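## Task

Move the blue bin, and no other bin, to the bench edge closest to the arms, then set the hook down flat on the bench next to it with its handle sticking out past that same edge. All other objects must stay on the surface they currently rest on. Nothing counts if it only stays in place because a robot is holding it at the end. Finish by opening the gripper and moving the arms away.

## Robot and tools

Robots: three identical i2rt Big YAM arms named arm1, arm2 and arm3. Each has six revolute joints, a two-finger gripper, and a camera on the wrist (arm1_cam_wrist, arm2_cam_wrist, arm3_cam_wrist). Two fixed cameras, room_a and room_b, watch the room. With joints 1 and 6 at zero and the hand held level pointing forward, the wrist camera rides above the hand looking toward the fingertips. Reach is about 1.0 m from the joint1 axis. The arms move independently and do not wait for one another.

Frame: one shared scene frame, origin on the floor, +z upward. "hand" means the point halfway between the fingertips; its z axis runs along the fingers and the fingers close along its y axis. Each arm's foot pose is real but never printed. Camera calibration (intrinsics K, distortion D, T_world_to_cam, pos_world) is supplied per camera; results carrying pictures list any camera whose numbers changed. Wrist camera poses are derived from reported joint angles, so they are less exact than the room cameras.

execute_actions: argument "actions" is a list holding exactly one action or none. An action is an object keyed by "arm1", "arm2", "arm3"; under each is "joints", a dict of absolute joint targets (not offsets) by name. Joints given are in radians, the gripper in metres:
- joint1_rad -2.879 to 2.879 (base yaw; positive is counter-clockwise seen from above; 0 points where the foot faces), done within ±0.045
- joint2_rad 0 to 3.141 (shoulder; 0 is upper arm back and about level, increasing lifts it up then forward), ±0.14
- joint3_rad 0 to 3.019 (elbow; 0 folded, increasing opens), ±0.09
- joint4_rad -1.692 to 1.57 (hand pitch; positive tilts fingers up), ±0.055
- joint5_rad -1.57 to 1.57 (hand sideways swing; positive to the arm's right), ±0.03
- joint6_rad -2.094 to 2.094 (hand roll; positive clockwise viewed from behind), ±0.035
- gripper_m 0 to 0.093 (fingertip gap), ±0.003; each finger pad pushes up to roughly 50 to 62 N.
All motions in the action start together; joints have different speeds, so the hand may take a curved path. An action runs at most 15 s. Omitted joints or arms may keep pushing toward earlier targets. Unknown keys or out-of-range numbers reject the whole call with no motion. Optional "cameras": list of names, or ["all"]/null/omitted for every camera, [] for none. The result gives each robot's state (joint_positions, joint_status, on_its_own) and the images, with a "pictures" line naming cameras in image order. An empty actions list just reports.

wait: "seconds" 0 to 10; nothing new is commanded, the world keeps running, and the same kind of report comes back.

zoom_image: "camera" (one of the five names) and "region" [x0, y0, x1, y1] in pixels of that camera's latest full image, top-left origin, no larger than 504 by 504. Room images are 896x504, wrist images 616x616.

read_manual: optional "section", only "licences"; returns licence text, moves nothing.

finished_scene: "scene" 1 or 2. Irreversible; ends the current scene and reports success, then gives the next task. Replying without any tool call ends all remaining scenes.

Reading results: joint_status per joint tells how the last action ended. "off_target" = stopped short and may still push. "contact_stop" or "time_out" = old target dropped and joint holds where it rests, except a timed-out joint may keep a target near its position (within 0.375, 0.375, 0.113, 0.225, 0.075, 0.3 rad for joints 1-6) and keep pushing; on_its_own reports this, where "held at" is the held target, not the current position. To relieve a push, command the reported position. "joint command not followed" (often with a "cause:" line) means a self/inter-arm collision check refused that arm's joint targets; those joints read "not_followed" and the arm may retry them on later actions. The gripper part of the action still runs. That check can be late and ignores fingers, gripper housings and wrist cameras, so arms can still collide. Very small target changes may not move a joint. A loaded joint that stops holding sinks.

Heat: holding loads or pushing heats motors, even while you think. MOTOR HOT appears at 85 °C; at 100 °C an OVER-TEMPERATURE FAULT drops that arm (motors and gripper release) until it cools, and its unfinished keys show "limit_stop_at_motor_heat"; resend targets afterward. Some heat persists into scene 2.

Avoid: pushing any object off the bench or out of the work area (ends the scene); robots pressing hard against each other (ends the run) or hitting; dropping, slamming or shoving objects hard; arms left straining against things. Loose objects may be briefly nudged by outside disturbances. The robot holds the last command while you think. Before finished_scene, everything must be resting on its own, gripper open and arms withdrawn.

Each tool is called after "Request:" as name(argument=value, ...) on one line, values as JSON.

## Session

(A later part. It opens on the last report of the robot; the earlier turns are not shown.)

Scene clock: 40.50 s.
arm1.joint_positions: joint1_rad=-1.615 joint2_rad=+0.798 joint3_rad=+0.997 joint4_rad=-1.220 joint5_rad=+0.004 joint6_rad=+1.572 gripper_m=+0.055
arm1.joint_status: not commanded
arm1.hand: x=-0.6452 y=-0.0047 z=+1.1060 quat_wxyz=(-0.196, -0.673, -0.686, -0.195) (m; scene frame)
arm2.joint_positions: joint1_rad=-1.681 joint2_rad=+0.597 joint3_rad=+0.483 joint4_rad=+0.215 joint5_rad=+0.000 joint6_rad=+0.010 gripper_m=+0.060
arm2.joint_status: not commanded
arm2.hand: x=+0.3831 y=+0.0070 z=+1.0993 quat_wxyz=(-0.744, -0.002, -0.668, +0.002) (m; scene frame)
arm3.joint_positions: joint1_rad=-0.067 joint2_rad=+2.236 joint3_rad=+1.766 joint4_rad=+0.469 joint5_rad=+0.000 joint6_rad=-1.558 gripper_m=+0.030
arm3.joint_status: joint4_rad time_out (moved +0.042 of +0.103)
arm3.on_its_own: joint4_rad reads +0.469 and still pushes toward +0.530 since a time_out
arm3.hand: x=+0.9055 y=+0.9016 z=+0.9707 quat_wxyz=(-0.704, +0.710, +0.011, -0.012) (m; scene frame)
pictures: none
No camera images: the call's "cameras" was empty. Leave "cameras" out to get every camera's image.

Request:
execute_actions(actions=[{"arm3":{"joints":{"joint2_rad":2.285,"joint3_rad":2.045,"joint4_rad":0.44}}}], cameras=["arm3_cam_wrist","room_a"])

Request:
zoom_image(camera="room_a", region=[300,350,450,504])

Scene clock: 41.77 s.
arm1.joint_positions: joint1_rad=-1.615 joint2_rad=+0.798 joint3_rad=+0.997 joint4_rad=-1.220 joint5_rad=+0.004 joint6_rad=+1.572 gripper_m=+0.055
arm1.joint_status: not commanded
arm1.hand: x=-0.6452 y=-0.0047 z=+1.1060 quat_wxyz=(-0.196, -0.673, -0.686, -0.195) (m; scene frame)
arm2.joint_positions: joint1_rad=-1.681 joint2_rad=+0.597 joint3_rad=+0.483 joint4_rad=+0.215 joint5_rad=+0.000 joint6_rad=+0.010 gripper_m=+0.060
arm2.joint_status: not commanded
arm2.hand: x=+0.3831 y=+0.0070 z=+1.0993 quat_wxyz=(-0.744, -0.002, -0.668, +0.002) (m; scene frame)
arm3.joint_positions: joint1_rad=-0.067 joint2_rad=+2.305 joint3_rad=+1.956 joint4_rad=+0.424 joint5_rad=+0.000 joint6_rad=-1.558 gripper_m=+0.030
arm3.joint_status: all done
arm3.hand: x=+0.9040 y=+0.9367 z=+1.0105 quat_wxyz=(-0.730, +0.683, +0.011, -0.012) (m; scene frame)
pictures: arm3_cam_wrist, room_a
camera_calibration (this result's frames):
arm3_cam_wrist: T_world_to_cam=[[0.00832423, -0.0447849, 0.998962, -0.969908], [0.835262, -0.548945, -0.0315702, -0.201106], [0.54979, 0.834658, 0.0328376, -1.1867], [0, 0, 0, 1]] pos_world=[0.828486, 0.836657, 1.00152]
Images, in order (width x height): arm3_cam_wrist 616x616, room_a 896x504.

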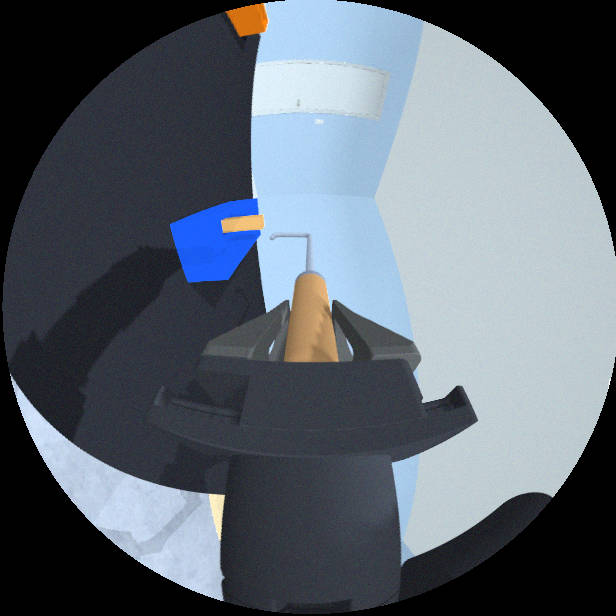

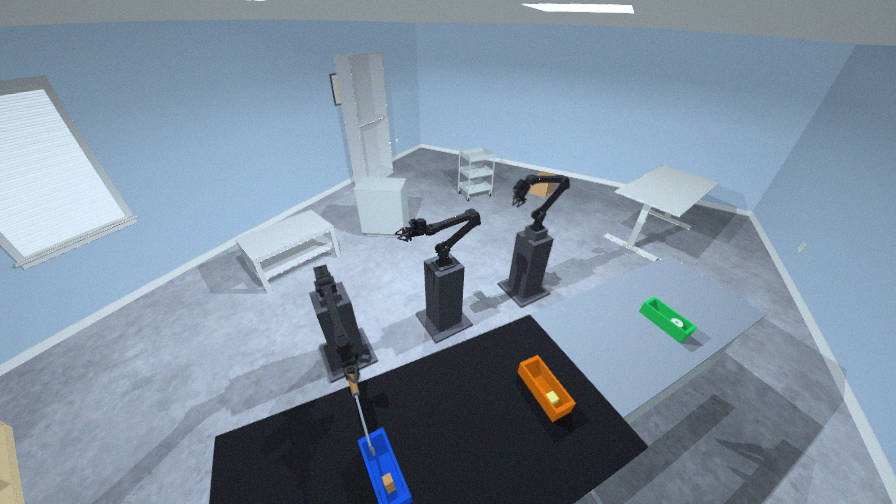

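Region (300, 350, 450, 504) of room_a's 896x504 image, scaled by 3.273, with more detail than that image has; it fills the left 491 columns of this view, and the rest is white.

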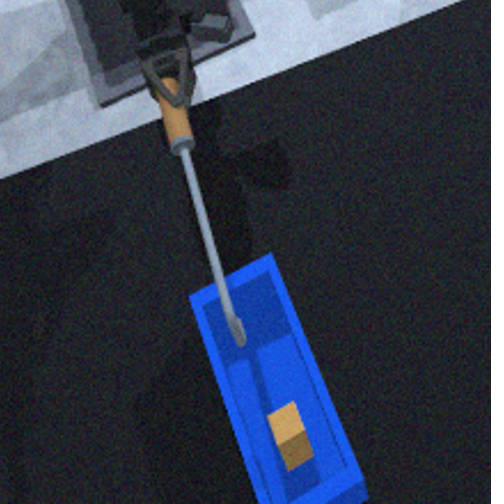

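Request:
execute_actions(actions=[{"arm3":{"joints":{"joint2_rad":2.335,"joint4_rad":0.32}}}], cameras=["arm3_cam_wrist","room_a"])

Request:
zoom_image(camera="room_a", region=[300,350,450,504])

Request:
zoom_image(camera="arm3_cam_wrist", region=[200,170,360,330])

Scene clock: 43.13 s.
arm1.joint_positions: joint1_rad=-1.615 joint2_rad=+0.798 joint3_rad=+0.997 joint4_rad=-1.220 joint5_rad=+0.004 joint6_rad=+1.572 gripper_m=+0.055
arm1.joint_status: not commanded
arm1.hand: x=-0.6452 y=-0.0047 z=+1.1060 quat_wxyz=(-0.196, -0.673, -0.686, -0.195) (m; scene frame)
arm2.joint_positions: joint1_rad=-1.681 joint2_rad=+0.597 joint3_rad=+0.483 joint4_rad=+0.215 joint5_rad=+0.000 joint6_rad=+0.010 gripper_m=+0.060
arm2.joint_status: not commanded
arm2.hand: x=+0.3831 y=+0.0070 z=+1.0993 quat_wxyz=(-0.744, -0.002, -0.668, +0.002) (m; scene frame)
arm3.joint_positions: joint1_rad=-0.067 joint2_rad=+2.375 joint3_rad=+1.968 joint4_rad=+0.298 joint5_rad=+0.000 joint6_rad=-1.558 gripper_m=+0.030
arm3.joint_status: all done
arm3.hand: x=+0.9048 y=+0.9427 z=+0.9229 quat_wxyz=(-0.664, +0.747, +0.011, -0.011) (m; scene frame)
pictures: arm3_cam_wrist, room_a
camera_calibration (this result's frames):
arm3_cam_wrist: T_world_to_cam=[[0.00258379, 0.138505, 0.990358, -1.04183], [0.833986, -0.546762, 0.0742907, -0.299852], [0.55178, 0.825753, -0.116924, -1.04447], [0, 0, 0, 1]] pos_world=[0.829082, 0.842826, 0.931938]
Images, in order (width x height): arm3_cam_wrist 616x616, room_a 896x504.

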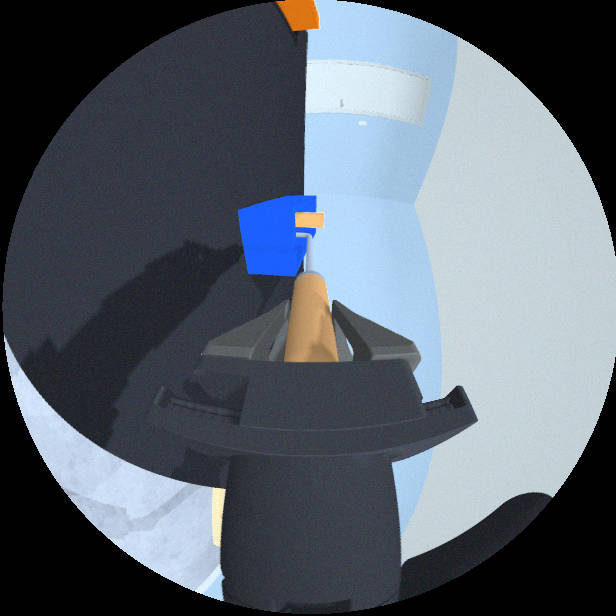

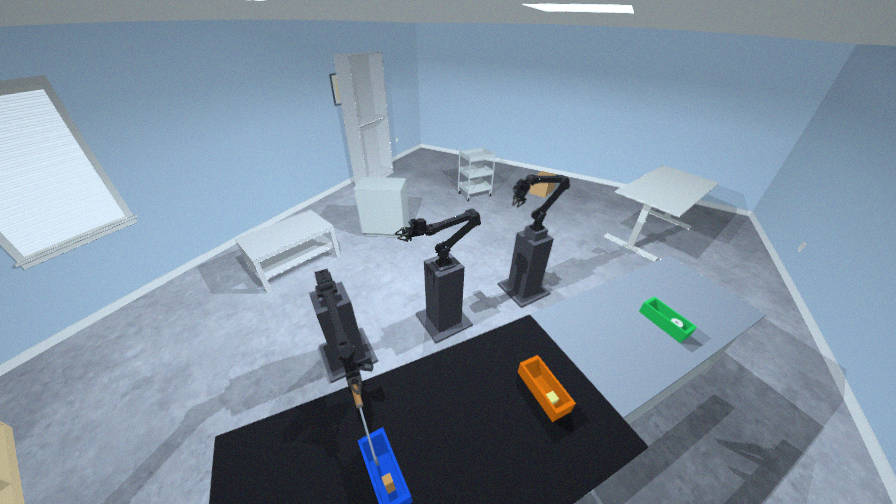

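Region (300, 350, 450, 504) of room_a's 896x504 image, scaled by 3.273, with more detail than that image has; it fills the left 491 columns of this view, and the rest is white.

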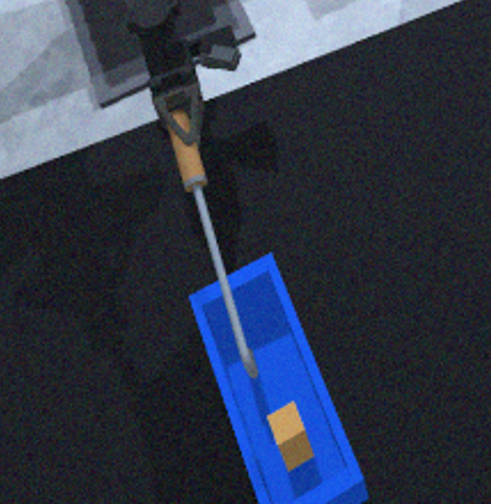

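Region (200, 170, 360, 330) of arm3_cam_wrist's 616x616 image, scaled by 3.150, with more detail than that image has.

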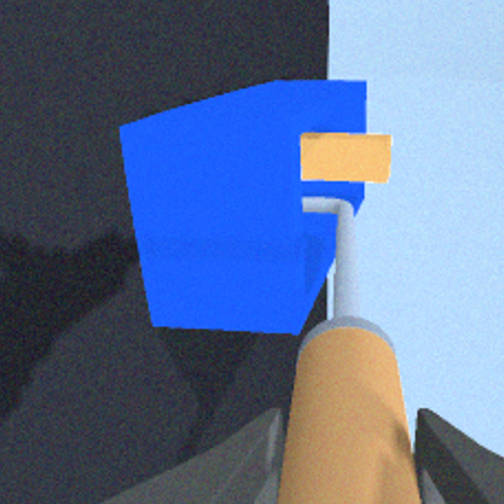

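Request:
execute_actions(actions=[{"arm3":{"joints":{"joint2_rad":2.14,"joint3_rad":1.71,"joint4_rad":0.36}}}], cameras=["arm3_cam_wrist"])

Scene clock: 44.40 s.
arm1.joint_positions: joint1_rad=-1.615 joint2_rad=+0.798 joint3_rad=+0.997 joint4_rad=-1.220 joint5_rad=+0.004 joint6_rad=+1.572 gripper_m=+0.055
arm1.joint_status: not commanded
arm1.hand: x=-0.6452 y=-0.0047 z=+1.1060 quat_wxyz=(-0.196, -0.673, -0.686, -0.195) (m; scene frame)
arm2.joint_positions: joint1_rad=-1.681 joint2_rad=+0.597 joint3_rad=+0.483 joint4_rad=+0.215 joint5_rad=+0.000 joint6_rad=+0.010 gripper_m=+0.060
arm2.joint_status: not commanded
arm2.hand: x=+0.3831 y=+0.0070 z=+1.0993 quat_wxyz=(-0.744, -0.002, -0.668, +0.002) (m; scene frame)
arm3.joint_positions: joint1_rad=-0.067 joint2_rad=+2.183 joint3_rad=+1.688 joint4_rad=+0.307 joint5_rad=+0.000 joint6_rad=-1.558 gripper_m=+0.030
arm3.joint_status: all done
arm3.hand: x=+0.9064 y=+0.8786 z=+0.9318 quat_wxyz=(-0.635, +0.773, +0.011, -0.010) (m; scene frame)
pictures: arm3_cam_wrist
camera_calibration (this result's frames):
arm3_cam_wrist: T_world_to_cam=[[0.000223442, 0.215039, 0.976605, -1.09402], [0.833471, -0.539676, 0.118641, -0.384001], [0.552563, 0.813946, -0.179349, -0.923534], [0, 0, 0, 1]] pos_world=[0.830609, 0.779728, 0.94835]
Images, in order (width x height): arm3_cam_wrist 616x616.

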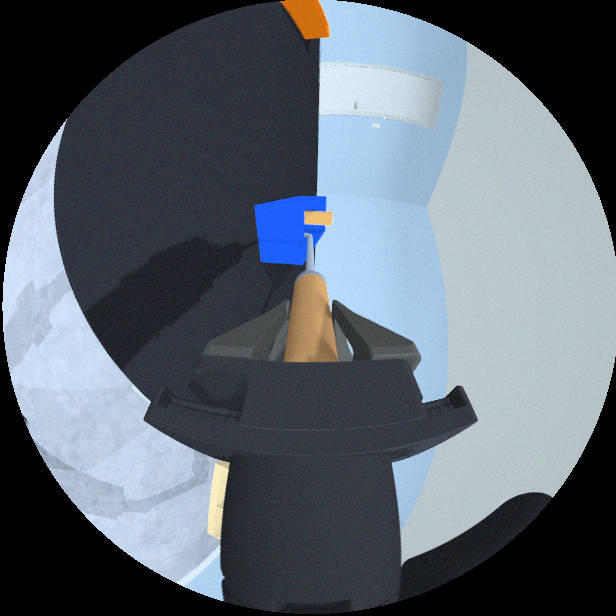

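Request:
execute_actions(actions=[{"arm3":{"joints":{"joint2_rad":1.93,"joint3_rad":1.42,"joint4_rad":0.37}}}], cameras=["arm3_cam_wrist"])

Request:
execute_actions(actions=[{"arm3":{"joints":{"joint2_rad":1.665,"joint3_rad":1.11,"joint4_rad":0.335}}}], cameras=["arm3_cam_wrist","room_a"])

Scene clock: 45.73 s.
arm1.joint_positions: joint1_rad=-1.615 joint2_rad=+0.798 joint3_rad=+0.997 joint4_rad=-1.220 joint5_rad=+0.004 joint6_rad=+1.572 gripper_m=+0.055
arm1.joint_status: not commanded
arm1.hand: x=-0.6452 y=-0.0047 z=+1.1060 quat_wxyz=(-0.196, -0.673, -0.686, -0.195) (m; scene frame)
arm2.joint_positions: joint1_rad=-1.681 joint2_rad=+0.597 joint3_rad=+0.483 joint4_rad=+0.215 joint5_rad=+0.000 joint6_rad=+0.010 gripper_m=+0.060
arm2.joint_status: not commanded
arm2.hand: x=+0.3831 y=+0.0070 z=+1.0993 quat_wxyz=(-0.744, -0.002, -0.668, +0.002) (m; scene frame)
arm3.joint_positions: joint1_rad=-0.067 joint2_rad=+1.971 joint3_rad=+1.401 joint4_rad=+0.328 joint5_rad=+0.000 joint6_rad=-1.558 gripper_m=+0.030
arm3.joint_status: all done
arm3.hand: x=+0.9088 y=+0.7983 z=+0.9457 quat_wxyz=(-0.613, +0.790, +0.011, -0.009) (m; scene frame)
pictures: arm3_cam_wrist
camera_calibration (this result's frames):
arm3_cam_wrist: T_world_to_cam=[[-0.00133174, 0.267937, 0.963436, -1.11873], [0.832903, -0.532886, 0.14935, -0.464957], [0.553418, 0.802647, -0.222456, -0.808014], [0, 0, 0, 1]] pos_world=[0.832943, 0.70053, 0.967522]
Images, in order (width x height): arm3_cam_wrist 616x616.

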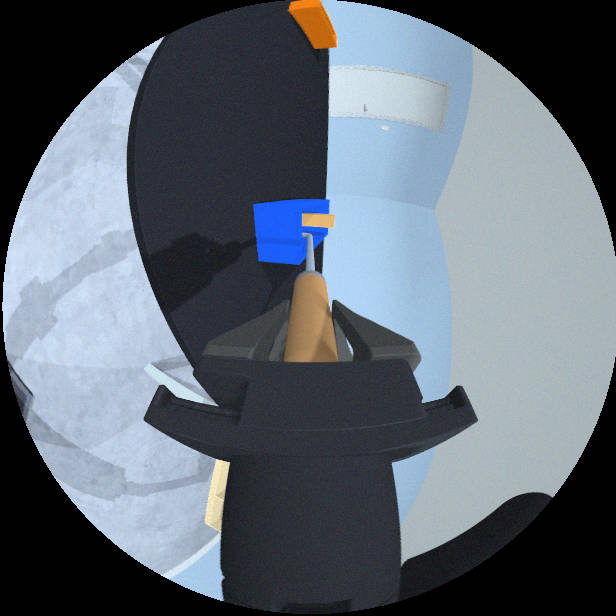

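Scene clock: 46.80 s.
arm1.joint_positions: joint1_rad=-1.615 joint2_rad=+0.798 joint3_rad=+0.997 joint4_rad=-1.220 joint5_rad=+0.004 joint6_rad=+1.572 gripper_m=+0.055
arm1.joint_status: not commanded
arm1.hand: x=-0.6452 y=-0.0047 z=+1.1060 quat_wxyz=(-0.196, -0.673, -0.686, -0.195) (m; scene frame)
arm2.joint_positions: joint1_rad=-1.681 joint2_rad=+0.597 joint3_rad=+0.483 joint4_rad=+0.215 joint5_rad=+0.000 joint6_rad=+0.010 gripper_m=+0.060
arm2.joint_status: not commanded
arm2.hand: x=+0.3831 y=+0.0070 z=+1.0993 quat_wxyz=(-0.744, -0.002, -0.668, +0.002) (m; scene frame)
arm3.joint_positions: joint1_rad=-0.067 joint2_rad=+1.702 joint3_rad=+1.095 joint4_rad=+0.319 joint5_rad=+0.000 joint6_rad=-1.558 gripper_m=+0.030
arm3.joint_status: all done
arm3.hand: x=+0.9119 y=+0.6944 z=+0.9679 quat_wxyz=(-0.595, +0.804, +0.011, -0.009) (m; scene frame)
pictures: arm3_cam_wrist, room_a
camera_calibration (this result's frames):
arm3_cam_wrist: T_world_to_cam=[[-0.00261264, 0.312444, 0.949933, -1.12892], [0.832379, -0.525778, 0.175224, -0.555721], [0.554201, 0.791162, -0.258698, -0.679054], [0, 0, 0, 1]] pos_world=[0.835953, 0.59778, 0.994105]
Images, in order (width x height): arm3_cam_wrist 616x616, room_a 896x504.

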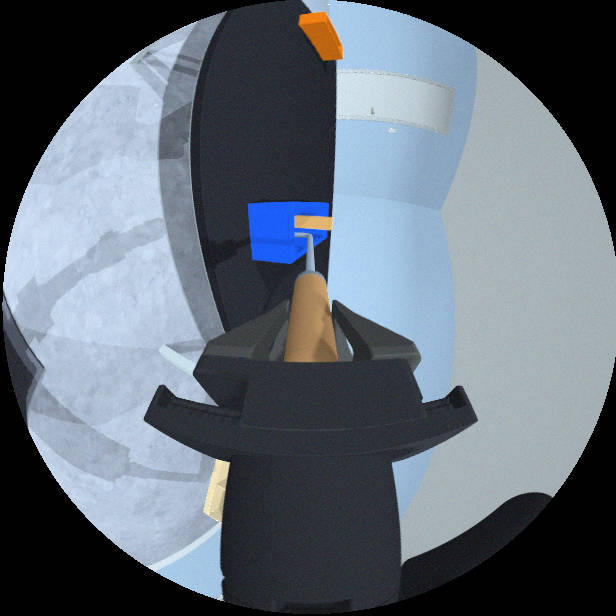

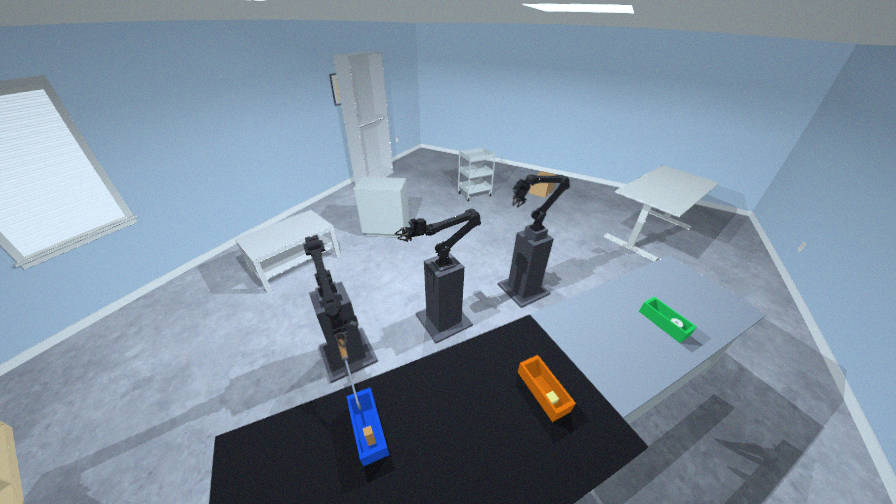

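Request:
zoom_image(camera="arm3_cam_wrist", region=[170,170,330,330])

Region (170, 170, 330, 330) of arm3_cam_wrist's 616x616 image, scaled by 3.150, with more detail than that image has.

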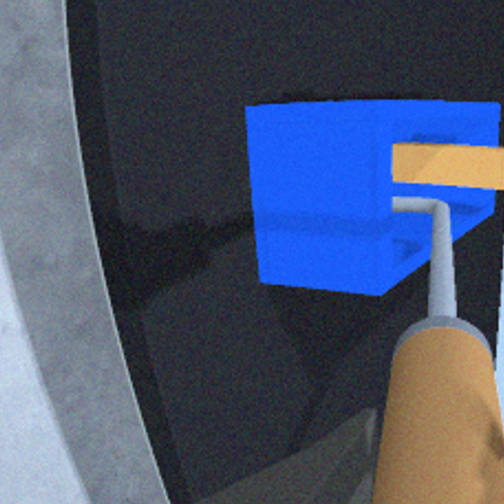

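Request:
execute_actions(actions=[{"arm3":{"joints":{"joint2_rad":1.505,"joint3_rad":0.89,"joint4_rad":0.40}}}], cameras=["arm3_cam_wrist","room_a"])

Request:
zoom_image(camera="arm3_cam_wrist", region=[190,170,350,330])

Scene clock: 48.00 s.
arm1.joint_positions: joint1_rad=-1.615 joint2_rad=+0.798 joint3_rad=+0.997 joint4_rad=-1.220 joint5_rad=+0.004 joint6_rad=+1.572 gripper_m=+0.055
arm1.joint_status: not commanded
arm1.hand: x=-0.6452 y=-0.0047 z=+1.1060 quat_wxyz=(-0.196, -0.673, -0.686, -0.195) (m; scene frame)
arm2.joint_positions: joint1_rad=-1.681 joint2_rad=+0.597 joint3_rad=+0.483 joint4_rad=+0.215 joint5_rad=+0.000 joint6_rad=+0.010 gripper_m=+0.060
arm2.joint_status: not commanded
arm2.hand: x=+0.3831 y=+0.0070 z=+1.0993 quat_wxyz=(-0.744, -0.002, -0.668, +0.002) (m; scene frame)
arm3.joint_positions: joint1_rad=-0.067 joint2_rad=+1.539 joint3_rad=+0.872 joint4_rad=+0.346 joint5_rad=+0.000 joint6_rad=-1.558 gripper_m=+0.030
arm3.joint_status: all done
arm3.hand: x=+0.9145 y=+0.6174 z=+0.9567 quat_wxyz=(-0.582, +0.813, +0.011, -0.008) (m; scene frame)
pictures: arm3_cam_wrist, room_a
camera_calibration (this result's frames):
arm3_cam_wrist: T_world_to_cam=[[-0.00348857, 0.343418, 0.939176, -1.10223], [0.831989, -0.520047, 0.19325, -0.616832], [0.554782, 0.782058, -0.283906, -0.593287], [0, 0, 0, 1]] pos_world=[0.838497, 0.521728, 0.985953]
Images, in order (width x height): arm3_cam_wrist 616x616, room_a 896x504.

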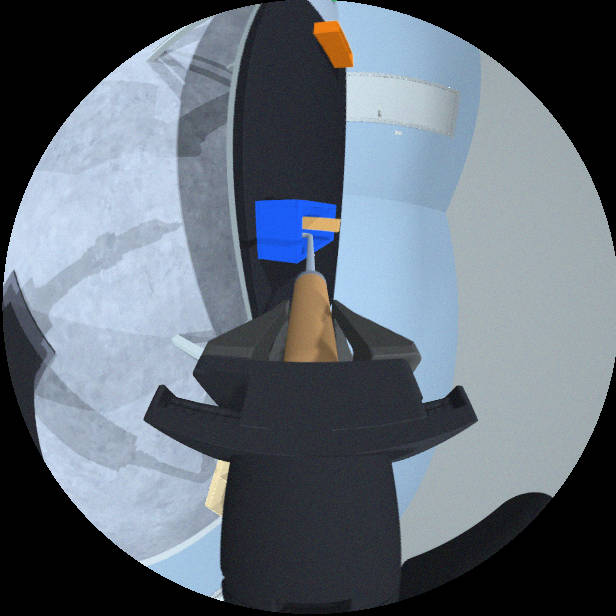

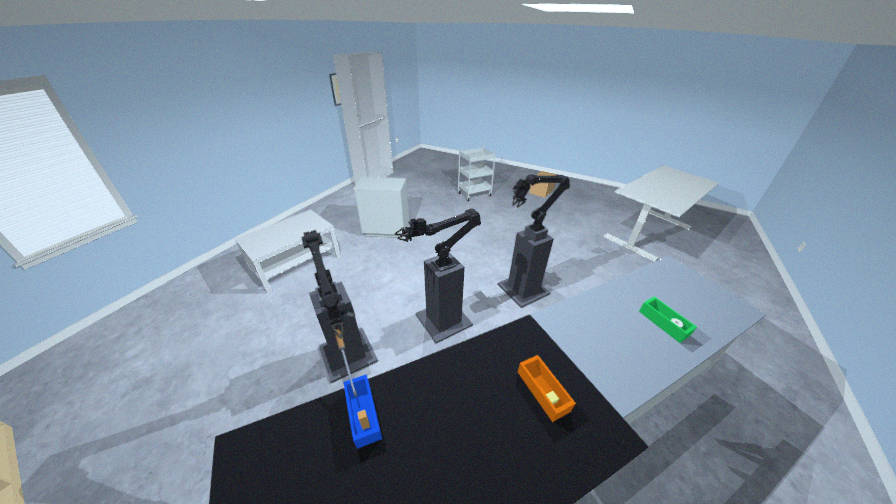

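Region (190, 170, 350, 330) of arm3_cam_wrist's 616x616 image, scaled by 3.150, with more detail than that image has.

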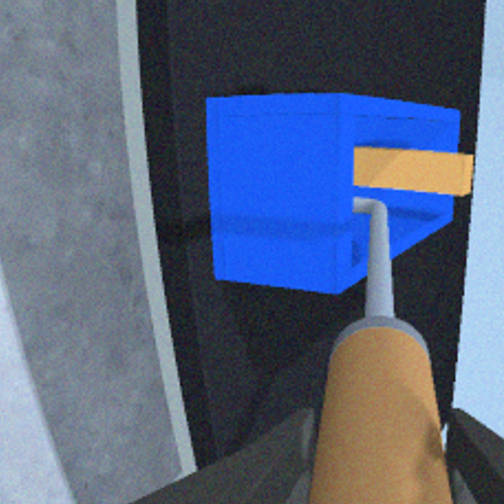

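Request:
execute_actions(actions=[{"arm3":{"joints":{"joint2_rad":1.45,"joint3_rad":0.835}}}], cameras=["arm3_cam_wrist"])

Request:
zoom_image(camera="arm3_cam_wrist", region=[190,170,350,330])

Scene clock: 48.80 s.
arm1.joint_positions: joint1_rad=-1.615 joint2_rad=+0.798 joint3_rad=+0.997 joint4_rad=-1.220 joint5_rad=+0.004 joint6_rad=+1.572 gripper_m=+0.055
arm1.joint_status: not commanded
arm1.hand: x=-0.6452 y=-0.0047 z=+1.1060 quat_wxyz=(-0.196, -0.673, -0.686, -0.195) (m; scene frame)
arm2.joint_positions: joint1_rad=-1.681 joint2_rad=+0.597 joint3_rad=+0.483 joint4_rad=+0.215 joint5_rad=+0.000 joint6_rad=+0.010 gripper_m=+0.060
arm2.joint_status: not commanded
arm2.hand: x=+0.3831 y=+0.0070 z=+1.0993 quat_wxyz=(-0.744, -0.002, -0.668, +0.002) (m; scene frame)
arm3.joint_positions: joint1_rad=-0.067 joint2_rad=+1.492 joint3_rad=+0.817 joint4_rad=+0.355 joint5_rad=+0.000 joint6_rad=-1.558 gripper_m=+0.030
arm3.joint_status: all done
arm3.hand: x=+0.9151 y=+0.5976 z=+0.9570 quat_wxyz=(-0.582, +0.813, +0.011, -0.008) (m; scene frame)
pictures: arm3_cam_wrist
camera_calibration (this result's frames):
arm3_cam_wrist: T_world_to_cam=[[-0.00344834, 0.341985, 0.939699, -1.09542], [0.832007, -0.520327, 0.192416, -0.626793], [0.554754, 0.7825, -0.28274, -0.579386], [0, 0, 0, 1]] pos_world=[0.839136, 0.501848, 0.986151]
Images, in order (width x height): arm3_cam_wrist 616x616.

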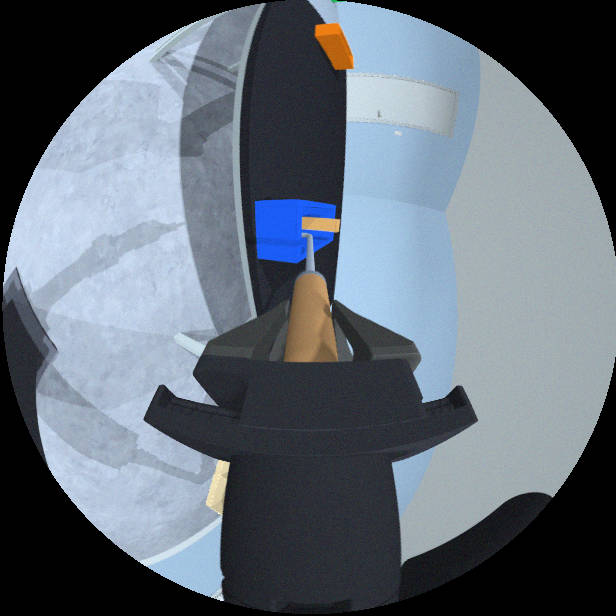

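Region (190, 170, 350, 330) of arm3_cam_wrist's 616x616 image, scaled by 3.150, with more detail than that image has.

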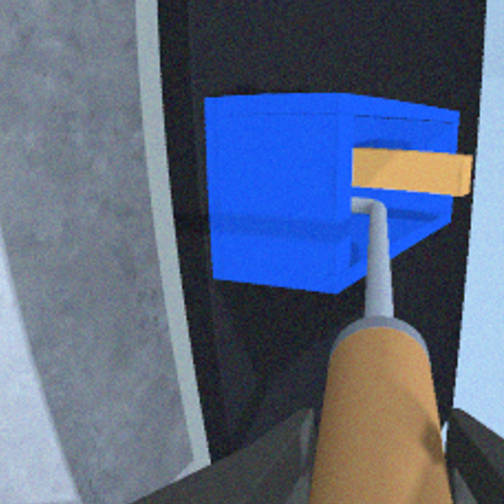

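Request:
execute_actions(actions=[{"arm3":{"joints":{"joint3_rad":0.99}}}], cameras=["arm3_cam_wrist"])

Scene clock: 50.17 s.
arm1.joint_positions: joint1_rad=-1.615 joint2_rad=+0.798 joint3_rad=+0.997 joint4_rad=-1.220 joint5_rad=+0.004 joint6_rad=+1.572 gripper_m=+0.055
arm1.joint_status: not commanded
arm1.hand: x=-0.6452 y=-0.0047 z=+1.1060 quat_wxyz=(-0.196, -0.673, -0.686, -0.195) (m; scene frame)
arm2.joint_positions: joint1_rad=-1.681 joint2_rad=+0.597 joint3_rad=+0.483 joint4_rad=+0.215 joint5_rad=+0.000 joint6_rad=+0.010 gripper_m=+0.060
arm2.joint_status: not commanded
arm2.hand: x=+0.3831 y=+0.0070 z=+1.0993 quat_wxyz=(-0.744, -0.002, -0.668, +0.002) (m; scene frame)
arm3.joint_positions: joint1_rad=-0.067 joint2_rad=+1.488 joint3_rad=+0.927 joint4_rad=+0.355 joint5_rad=+0.000 joint6_rad=-1.558 gripper_m=+0.030
arm3.joint_status: all done
arm3.hand: x=+0.9134 y=+0.6290 z=+1.0195 quat_wxyz=(-0.628, +0.778, +0.011, -0.010) (m; scene frame)
pictures: arm3_cam_wrist
camera_calibration (this result's frames):
arm3_cam_wrist: T_world_to_cam=[[-0.000304793, 0.232874, 0.972507, -1.13254], [0.833286, -0.537584, 0.128989, -0.546698], [0.552842, 0.810416, -0.193887, -0.691727], [0, 0, 0, 1]] pos_world=[0.837626, 0.53043, 1.0378]
Images, in order (width x height): arm3_cam_wrist 616x616.

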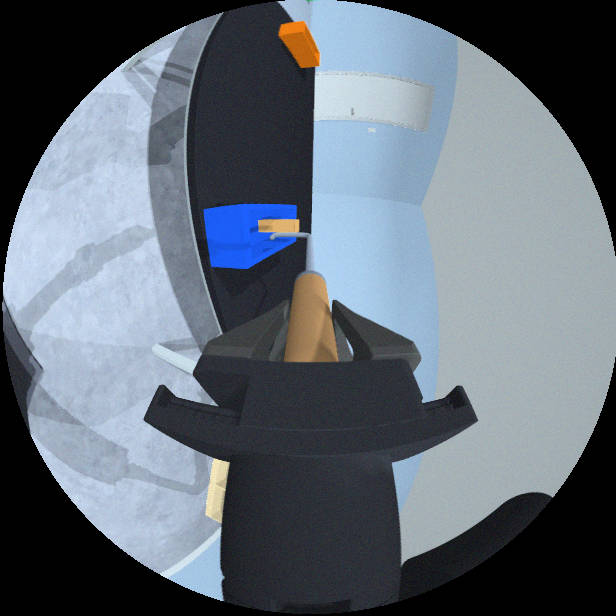

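Clear. Swing left and roll.

Request:
execute_actions(actions=[{"arm3":{"joints":{"joint1_rad":0.13,"joint2_rad":1.55,"joint3_rad":1.03,"joint4_rad":0.5,"joint6_rad":0.0}}}], cameras=["arm3_cam_wrist"])

Request:
execute_actions(actions=[{"arm3":{"joints":{"joint2_rad":2.17,"joint3_rad":1.39,"joint4_rad":0.92}}}], cameras=["arm3_cam_wrist","room_a"])

Scene clock: 52.43 s.
arm1.joint_positions: joint1_rad=-1.615 joint2_rad=+0.798 joint3_rad=+0.997 joint4_rad=-1.220 joint5_rad=+0.004 joint6_rad=+1.572 gripper_m=+0.055
arm1.joint_status: not commanded
arm1.hand: x=-0.6452 y=-0.0047 z=+1.1060 quat_wxyz=(-0.196, -0.673, -0.686, -0.195) (m; scene frame)
arm2.joint_positions: joint1_rad=-1.681 joint2_rad=+0.597 joint3_rad=+0.483 joint4_rad=+0.215 joint5_rad=+0.000 joint6_rad=+0.010 gripper_m=+0.060
arm2.joint_status: not commanded
arm2.hand: x=+0.3831 y=+0.0070 z=+1.0993 quat_wxyz=(-0.744, -0.002, -0.668, +0.002) (m; scene frame)
arm3.joint_positions: joint1_rad=+0.135 joint2_rad=+1.577 joint3_rad=+0.963 joint4_rad=+0.458 joint5_rad=+0.004 joint6_rad=-0.020 gripper_m=+0.029
arm3.joint_status: all done
arm3.hand: x=+0.7844 y=+0.6369 z=+1.0087 quat_wxyz=(-0.410, +0.605, -0.466, -0.500) (m; scene frame)
pictures: arm3_cam_wrist
camera_calibration (this result's frames):
arm3_cam_wrist: T_world_to_cam=[[0.967967, 0.250228, 0.0206089, -0.934311], [0.190338, -0.6778, -0.710182, 1.00662], [-0.163739, 0.691355, -0.703717, 0.523281], [0, 0, 0, 1]] pos_world=[0.798467, 0.554304, 1.10238]
Images, in order (width x height): arm3_cam_wrist 616x616.

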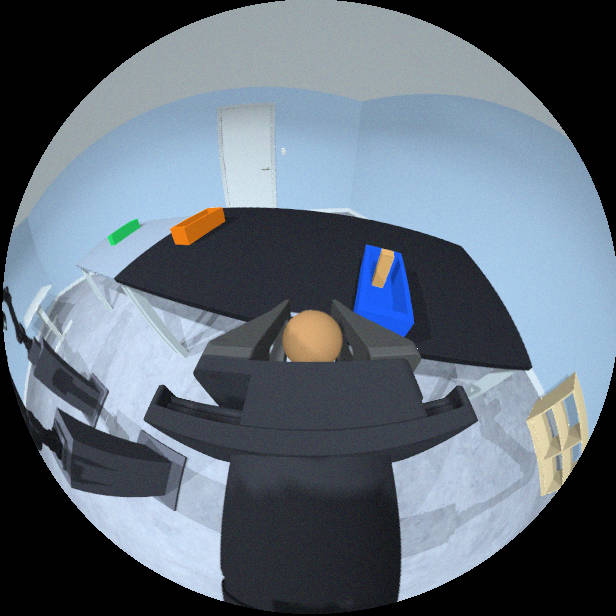

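Scene clock: 53.83 s.
arm1.joint_positions: joint1_rad=-1.615 joint2_rad=+0.798 joint3_rad=+0.997 joint4_rad=-1.220 joint5_rad=+0.004 joint6_rad=+1.572 gripper_m=+0.055
arm1.joint_status: not commanded
arm1.hand: x=-0.6452 y=-0.0047 z=+1.1060 quat_wxyz=(-0.196, -0.673, -0.686, -0.195) (m; scene frame)
arm2.joint_positions: joint1_rad=-1.681 joint2_rad=+0.597 joint3_rad=+0.483 joint4_rad=+0.215 joint5_rad=+0.000 joint6_rad=+0.010 gripper_m=+0.060
arm2.joint_status: not commanded
arm2.hand: x=+0.3831 y=+0.0070 z=+1.0993 quat_wxyz=(-0.744, -0.002, -0.668, +0.002) (m; scene frame)
arm3.joint_positions: joint1_rad=+0.135 joint2_rad=+2.189 joint3_rad=+1.353 joint4_rad=+0.897 joint5_rad=+0.001 joint6_rad=-0.012 gripper_m=+0.029
arm3.joint_status: all done
arm3.hand: x=+0.7503 y=+0.7827 z=+0.8878 quat_wxyz=(-0.456, +0.545, -0.421, -0.564) (m; scene frame)
pictures: arm3_cam_wrist, room_a
camera_calibration (this result's frames):
arm3_cam_wrist: T_world_to_cam=[[0.967875, 0.250829, 0.0174178, -0.932917], [0.148438, -0.514115, -0.844779, 1.04885], [-0.202941, 0.820226, -0.534831, 0.11042], [0, 0, 0, 1]] pos_world=[0.769667, 0.682662, 0.96135]
Images, in order (width x height): arm3_cam_wrist 616x616, room_a 896x504.

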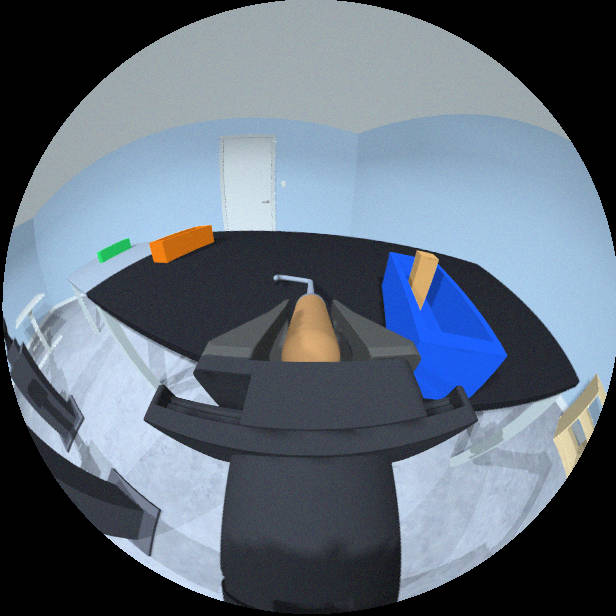

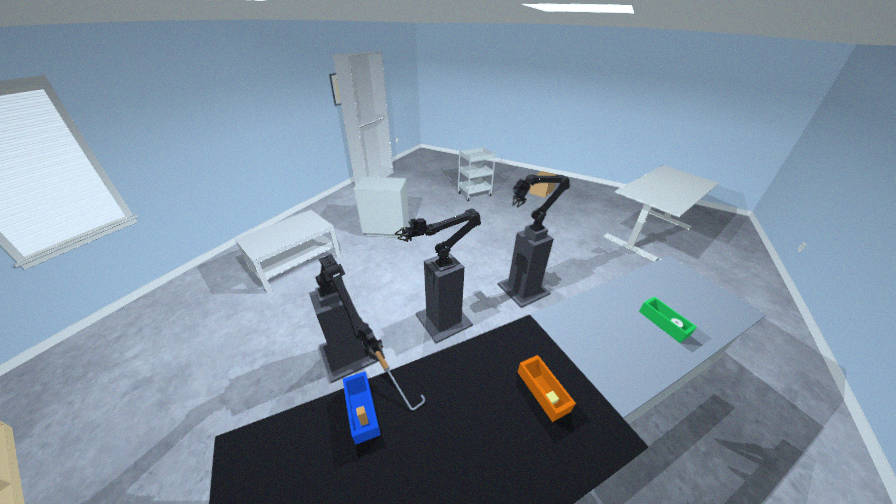

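Request:
execute_actions(actions=[{"arm3":{"joints":{"joint2_rad":2.255,"joint4_rad":0.96}}}], cameras=["arm3_cam_wrist","room_a","room_b"])

Request:
zoom_image(camera="room_a", region=[320,310,460,450])

Request:
zoom_image(camera="room_b", region=[450,160,570,240])

Scene clock: 54.90 s.
arm1.joint_positions: joint1_rad=-1.615 joint2_rad=+0.798 joint3_rad=+0.997 joint4_rad=-1.220 joint5_rad=+0.004 joint6_rad=+1.572 gripper_m=+0.055
arm1.joint_status: not commanded
arm1.hand: x=-0.6452 y=-0.0047 z=+1.1060 quat_wxyz=(-0.196, -0.673, -0.686, -0.195) (m; scene frame)
arm2.joint_positions: joint1_rad=-1.681 joint2_rad=+0.597 joint3_rad=+0.483 joint4_rad=+0.215 joint5_rad=+0.000 joint6_rad=+0.010 gripper_m=+0.060
arm2.joint_status: not commanded
arm2.hand: x=+0.3831 y=+0.0070 z=+1.0993 quat_wxyz=(-0.744, -0.002, -0.668, +0.002) (m; scene frame)
arm3.joint_positions: joint1_rad=+0.135 joint2_rad=+2.245 joint3_rad=+1.353 joint4_rad=+0.943 joint5_rad=+0.001 joint6_rad=-0.012 gripper_m=+0.029
arm3.joint_status: all done
arm3.hand: x=+0.7510 y=+0.7811 z=+0.8558 quat_wxyz=(-0.454, +0.548, -0.423, -0.561) (m; scene frame)
pictures: arm3_cam_wrist, room_a, room_b
camera_calibration (this result's frames):
arm3_cam_wrist: T_world_to_cam=[[0.967859, 0.250901, 0.0172274, -0.932515], [0.15025, -0.521942, -0.839644, 1.02128], [-0.201676, 0.815245, -0.542864, 0.104575], [0, 0, 0, 1]] pos_world=[0.770186, 0.681766, 0.930349]
Images, in order (width x height): arm3_cam_wrist 616x616, room_a 896x504, room_b 896x504.

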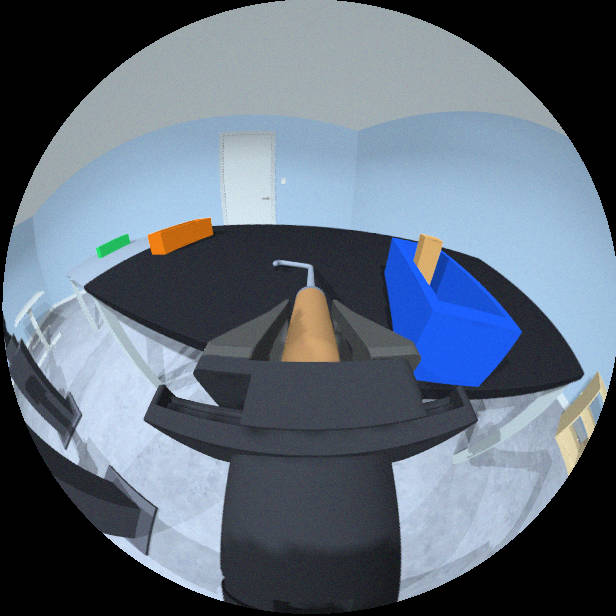

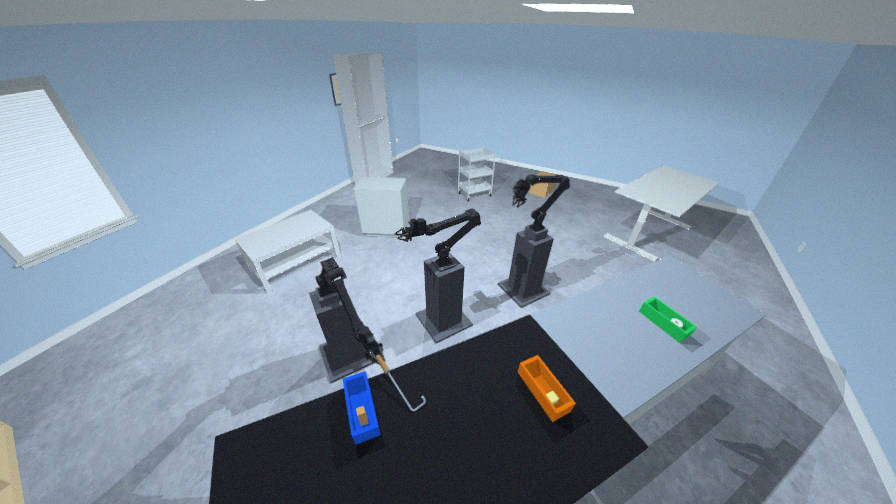

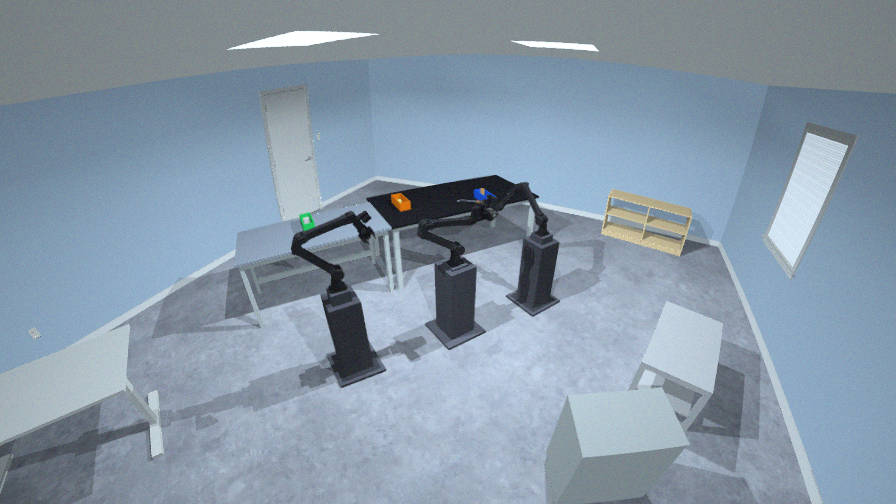

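Region (320, 310, 460, 450) of room_a's 896x504 image, scaled by 3.600, with more detail than that image has.

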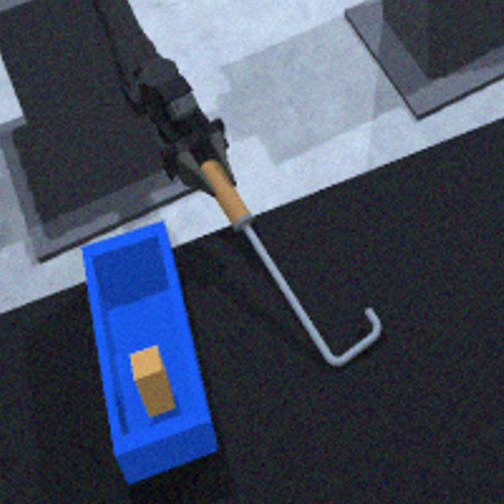

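Region (450, 160, 570, 240) of room_b's 896x504 image, scaled by 4.200, with more detail than that image has.

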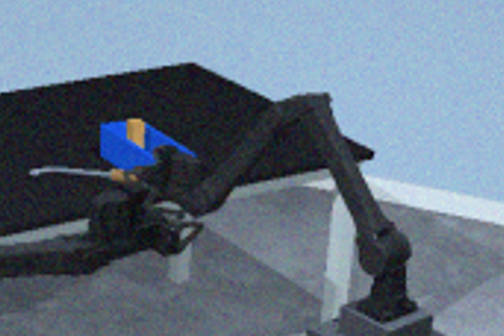

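Request:
execute_actions(actions=[{"arm3":{"joints":{"joint2_rad":2.31}}}], cameras=["arm3_cam_wrist","room_a"])

Request:
zoom_image(camera="room_a", region=[320,310,460,450])

Scene clock: 55.80 s.
arm1.joint_positions: joint1_rad=-1.615 joint2_rad=+0.798 joint3_rad=+0.997 joint4_rad=-1.220 joint5_rad=+0.004 joint6_rad=+1.572 gripper_m=+0.055
arm1.joint_status: not commanded
arm1.hand: x=-0.6452 y=-0.0047 z=+1.1060 quat_wxyz=(-0.196, -0.673, -0.686, -0.195) (m; scene frame)
arm2.joint_positions: joint1_rad=-1.681 joint2_rad=+0.597 joint3_rad=+0.483 joint4_rad=+0.215 joint5_rad=+0.000 joint6_rad=+0.010 gripper_m=+0.060
arm2.joint_status: not commanded
arm2.hand: x=+0.3831 y=+0.0070 z=+1.0993 quat_wxyz=(-0.744, -0.002, -0.668, +0.002) (m; scene frame)
arm3.joint_positions: joint1_rad=+0.135 joint2_rad=+2.295 joint3_rad=+1.356 joint4_rad=+0.949 joint5_rad=+0.001 joint6_rad=-0.012 gripper_m=+0.029
arm3.joint_status: all done
arm3.hand: x=+0.7518 y=+0.7793 z=+0.8197 quat_wxyz=(-0.445, +0.559, -0.433, -0.550) (m; scene frame)
pictures: arm3_cam_wrist, room_a
camera_calibration (this result's frames):
arm3_cam_wrist: T_world_to_cam=[[0.967804, 0.251195, 0.0160082, -0.931389], [0.157703, -0.555572, -0.816375, 0.991411], [-0.196176, 0.792616, -0.5773, 0.128372], [0, 0, 0, 1]] pos_world=[0.770237, 0.683012, 0.898383]
Images, in order (width x height): arm3_cam_wrist 616x616, room_a 896x504.

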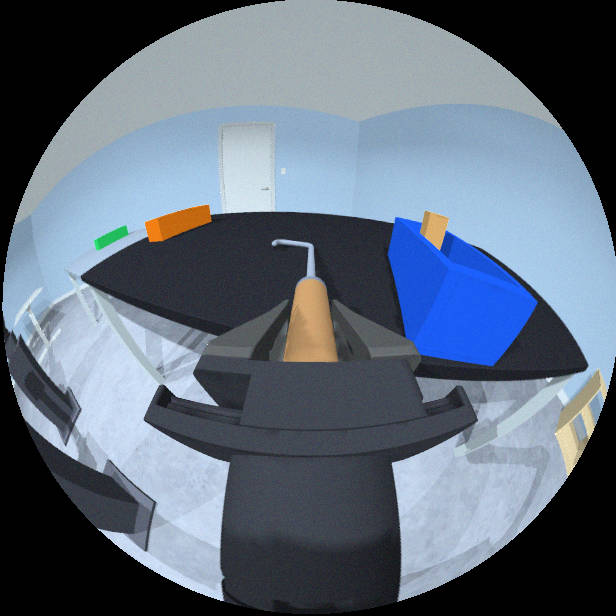

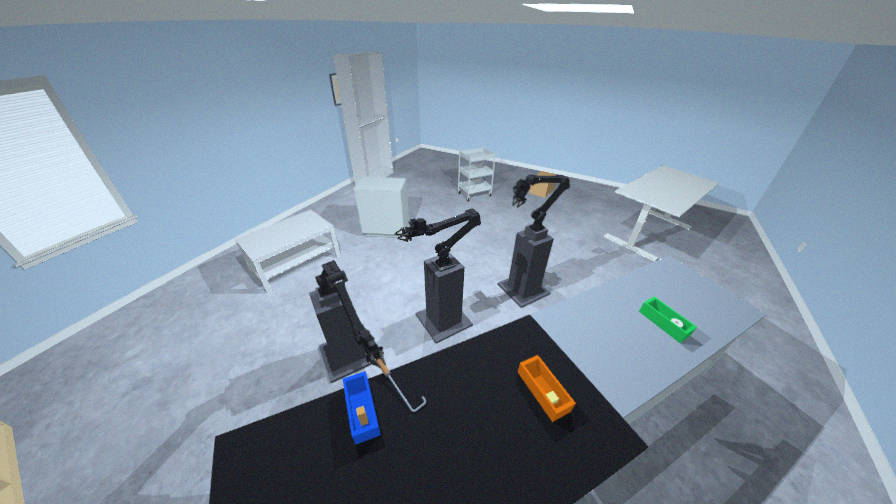

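Region (320, 310, 460, 450) of room_a's 896x504 image, scaled by 3.600, with more detail than that image has.

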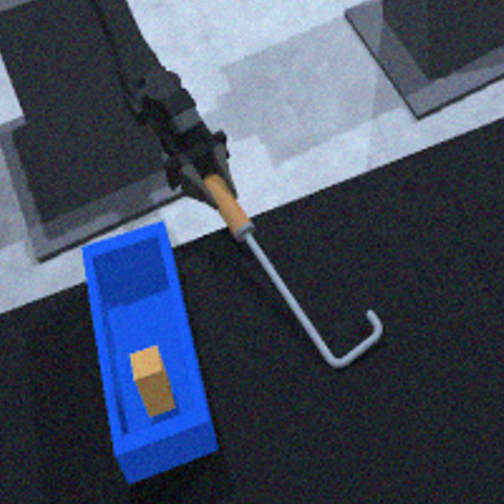

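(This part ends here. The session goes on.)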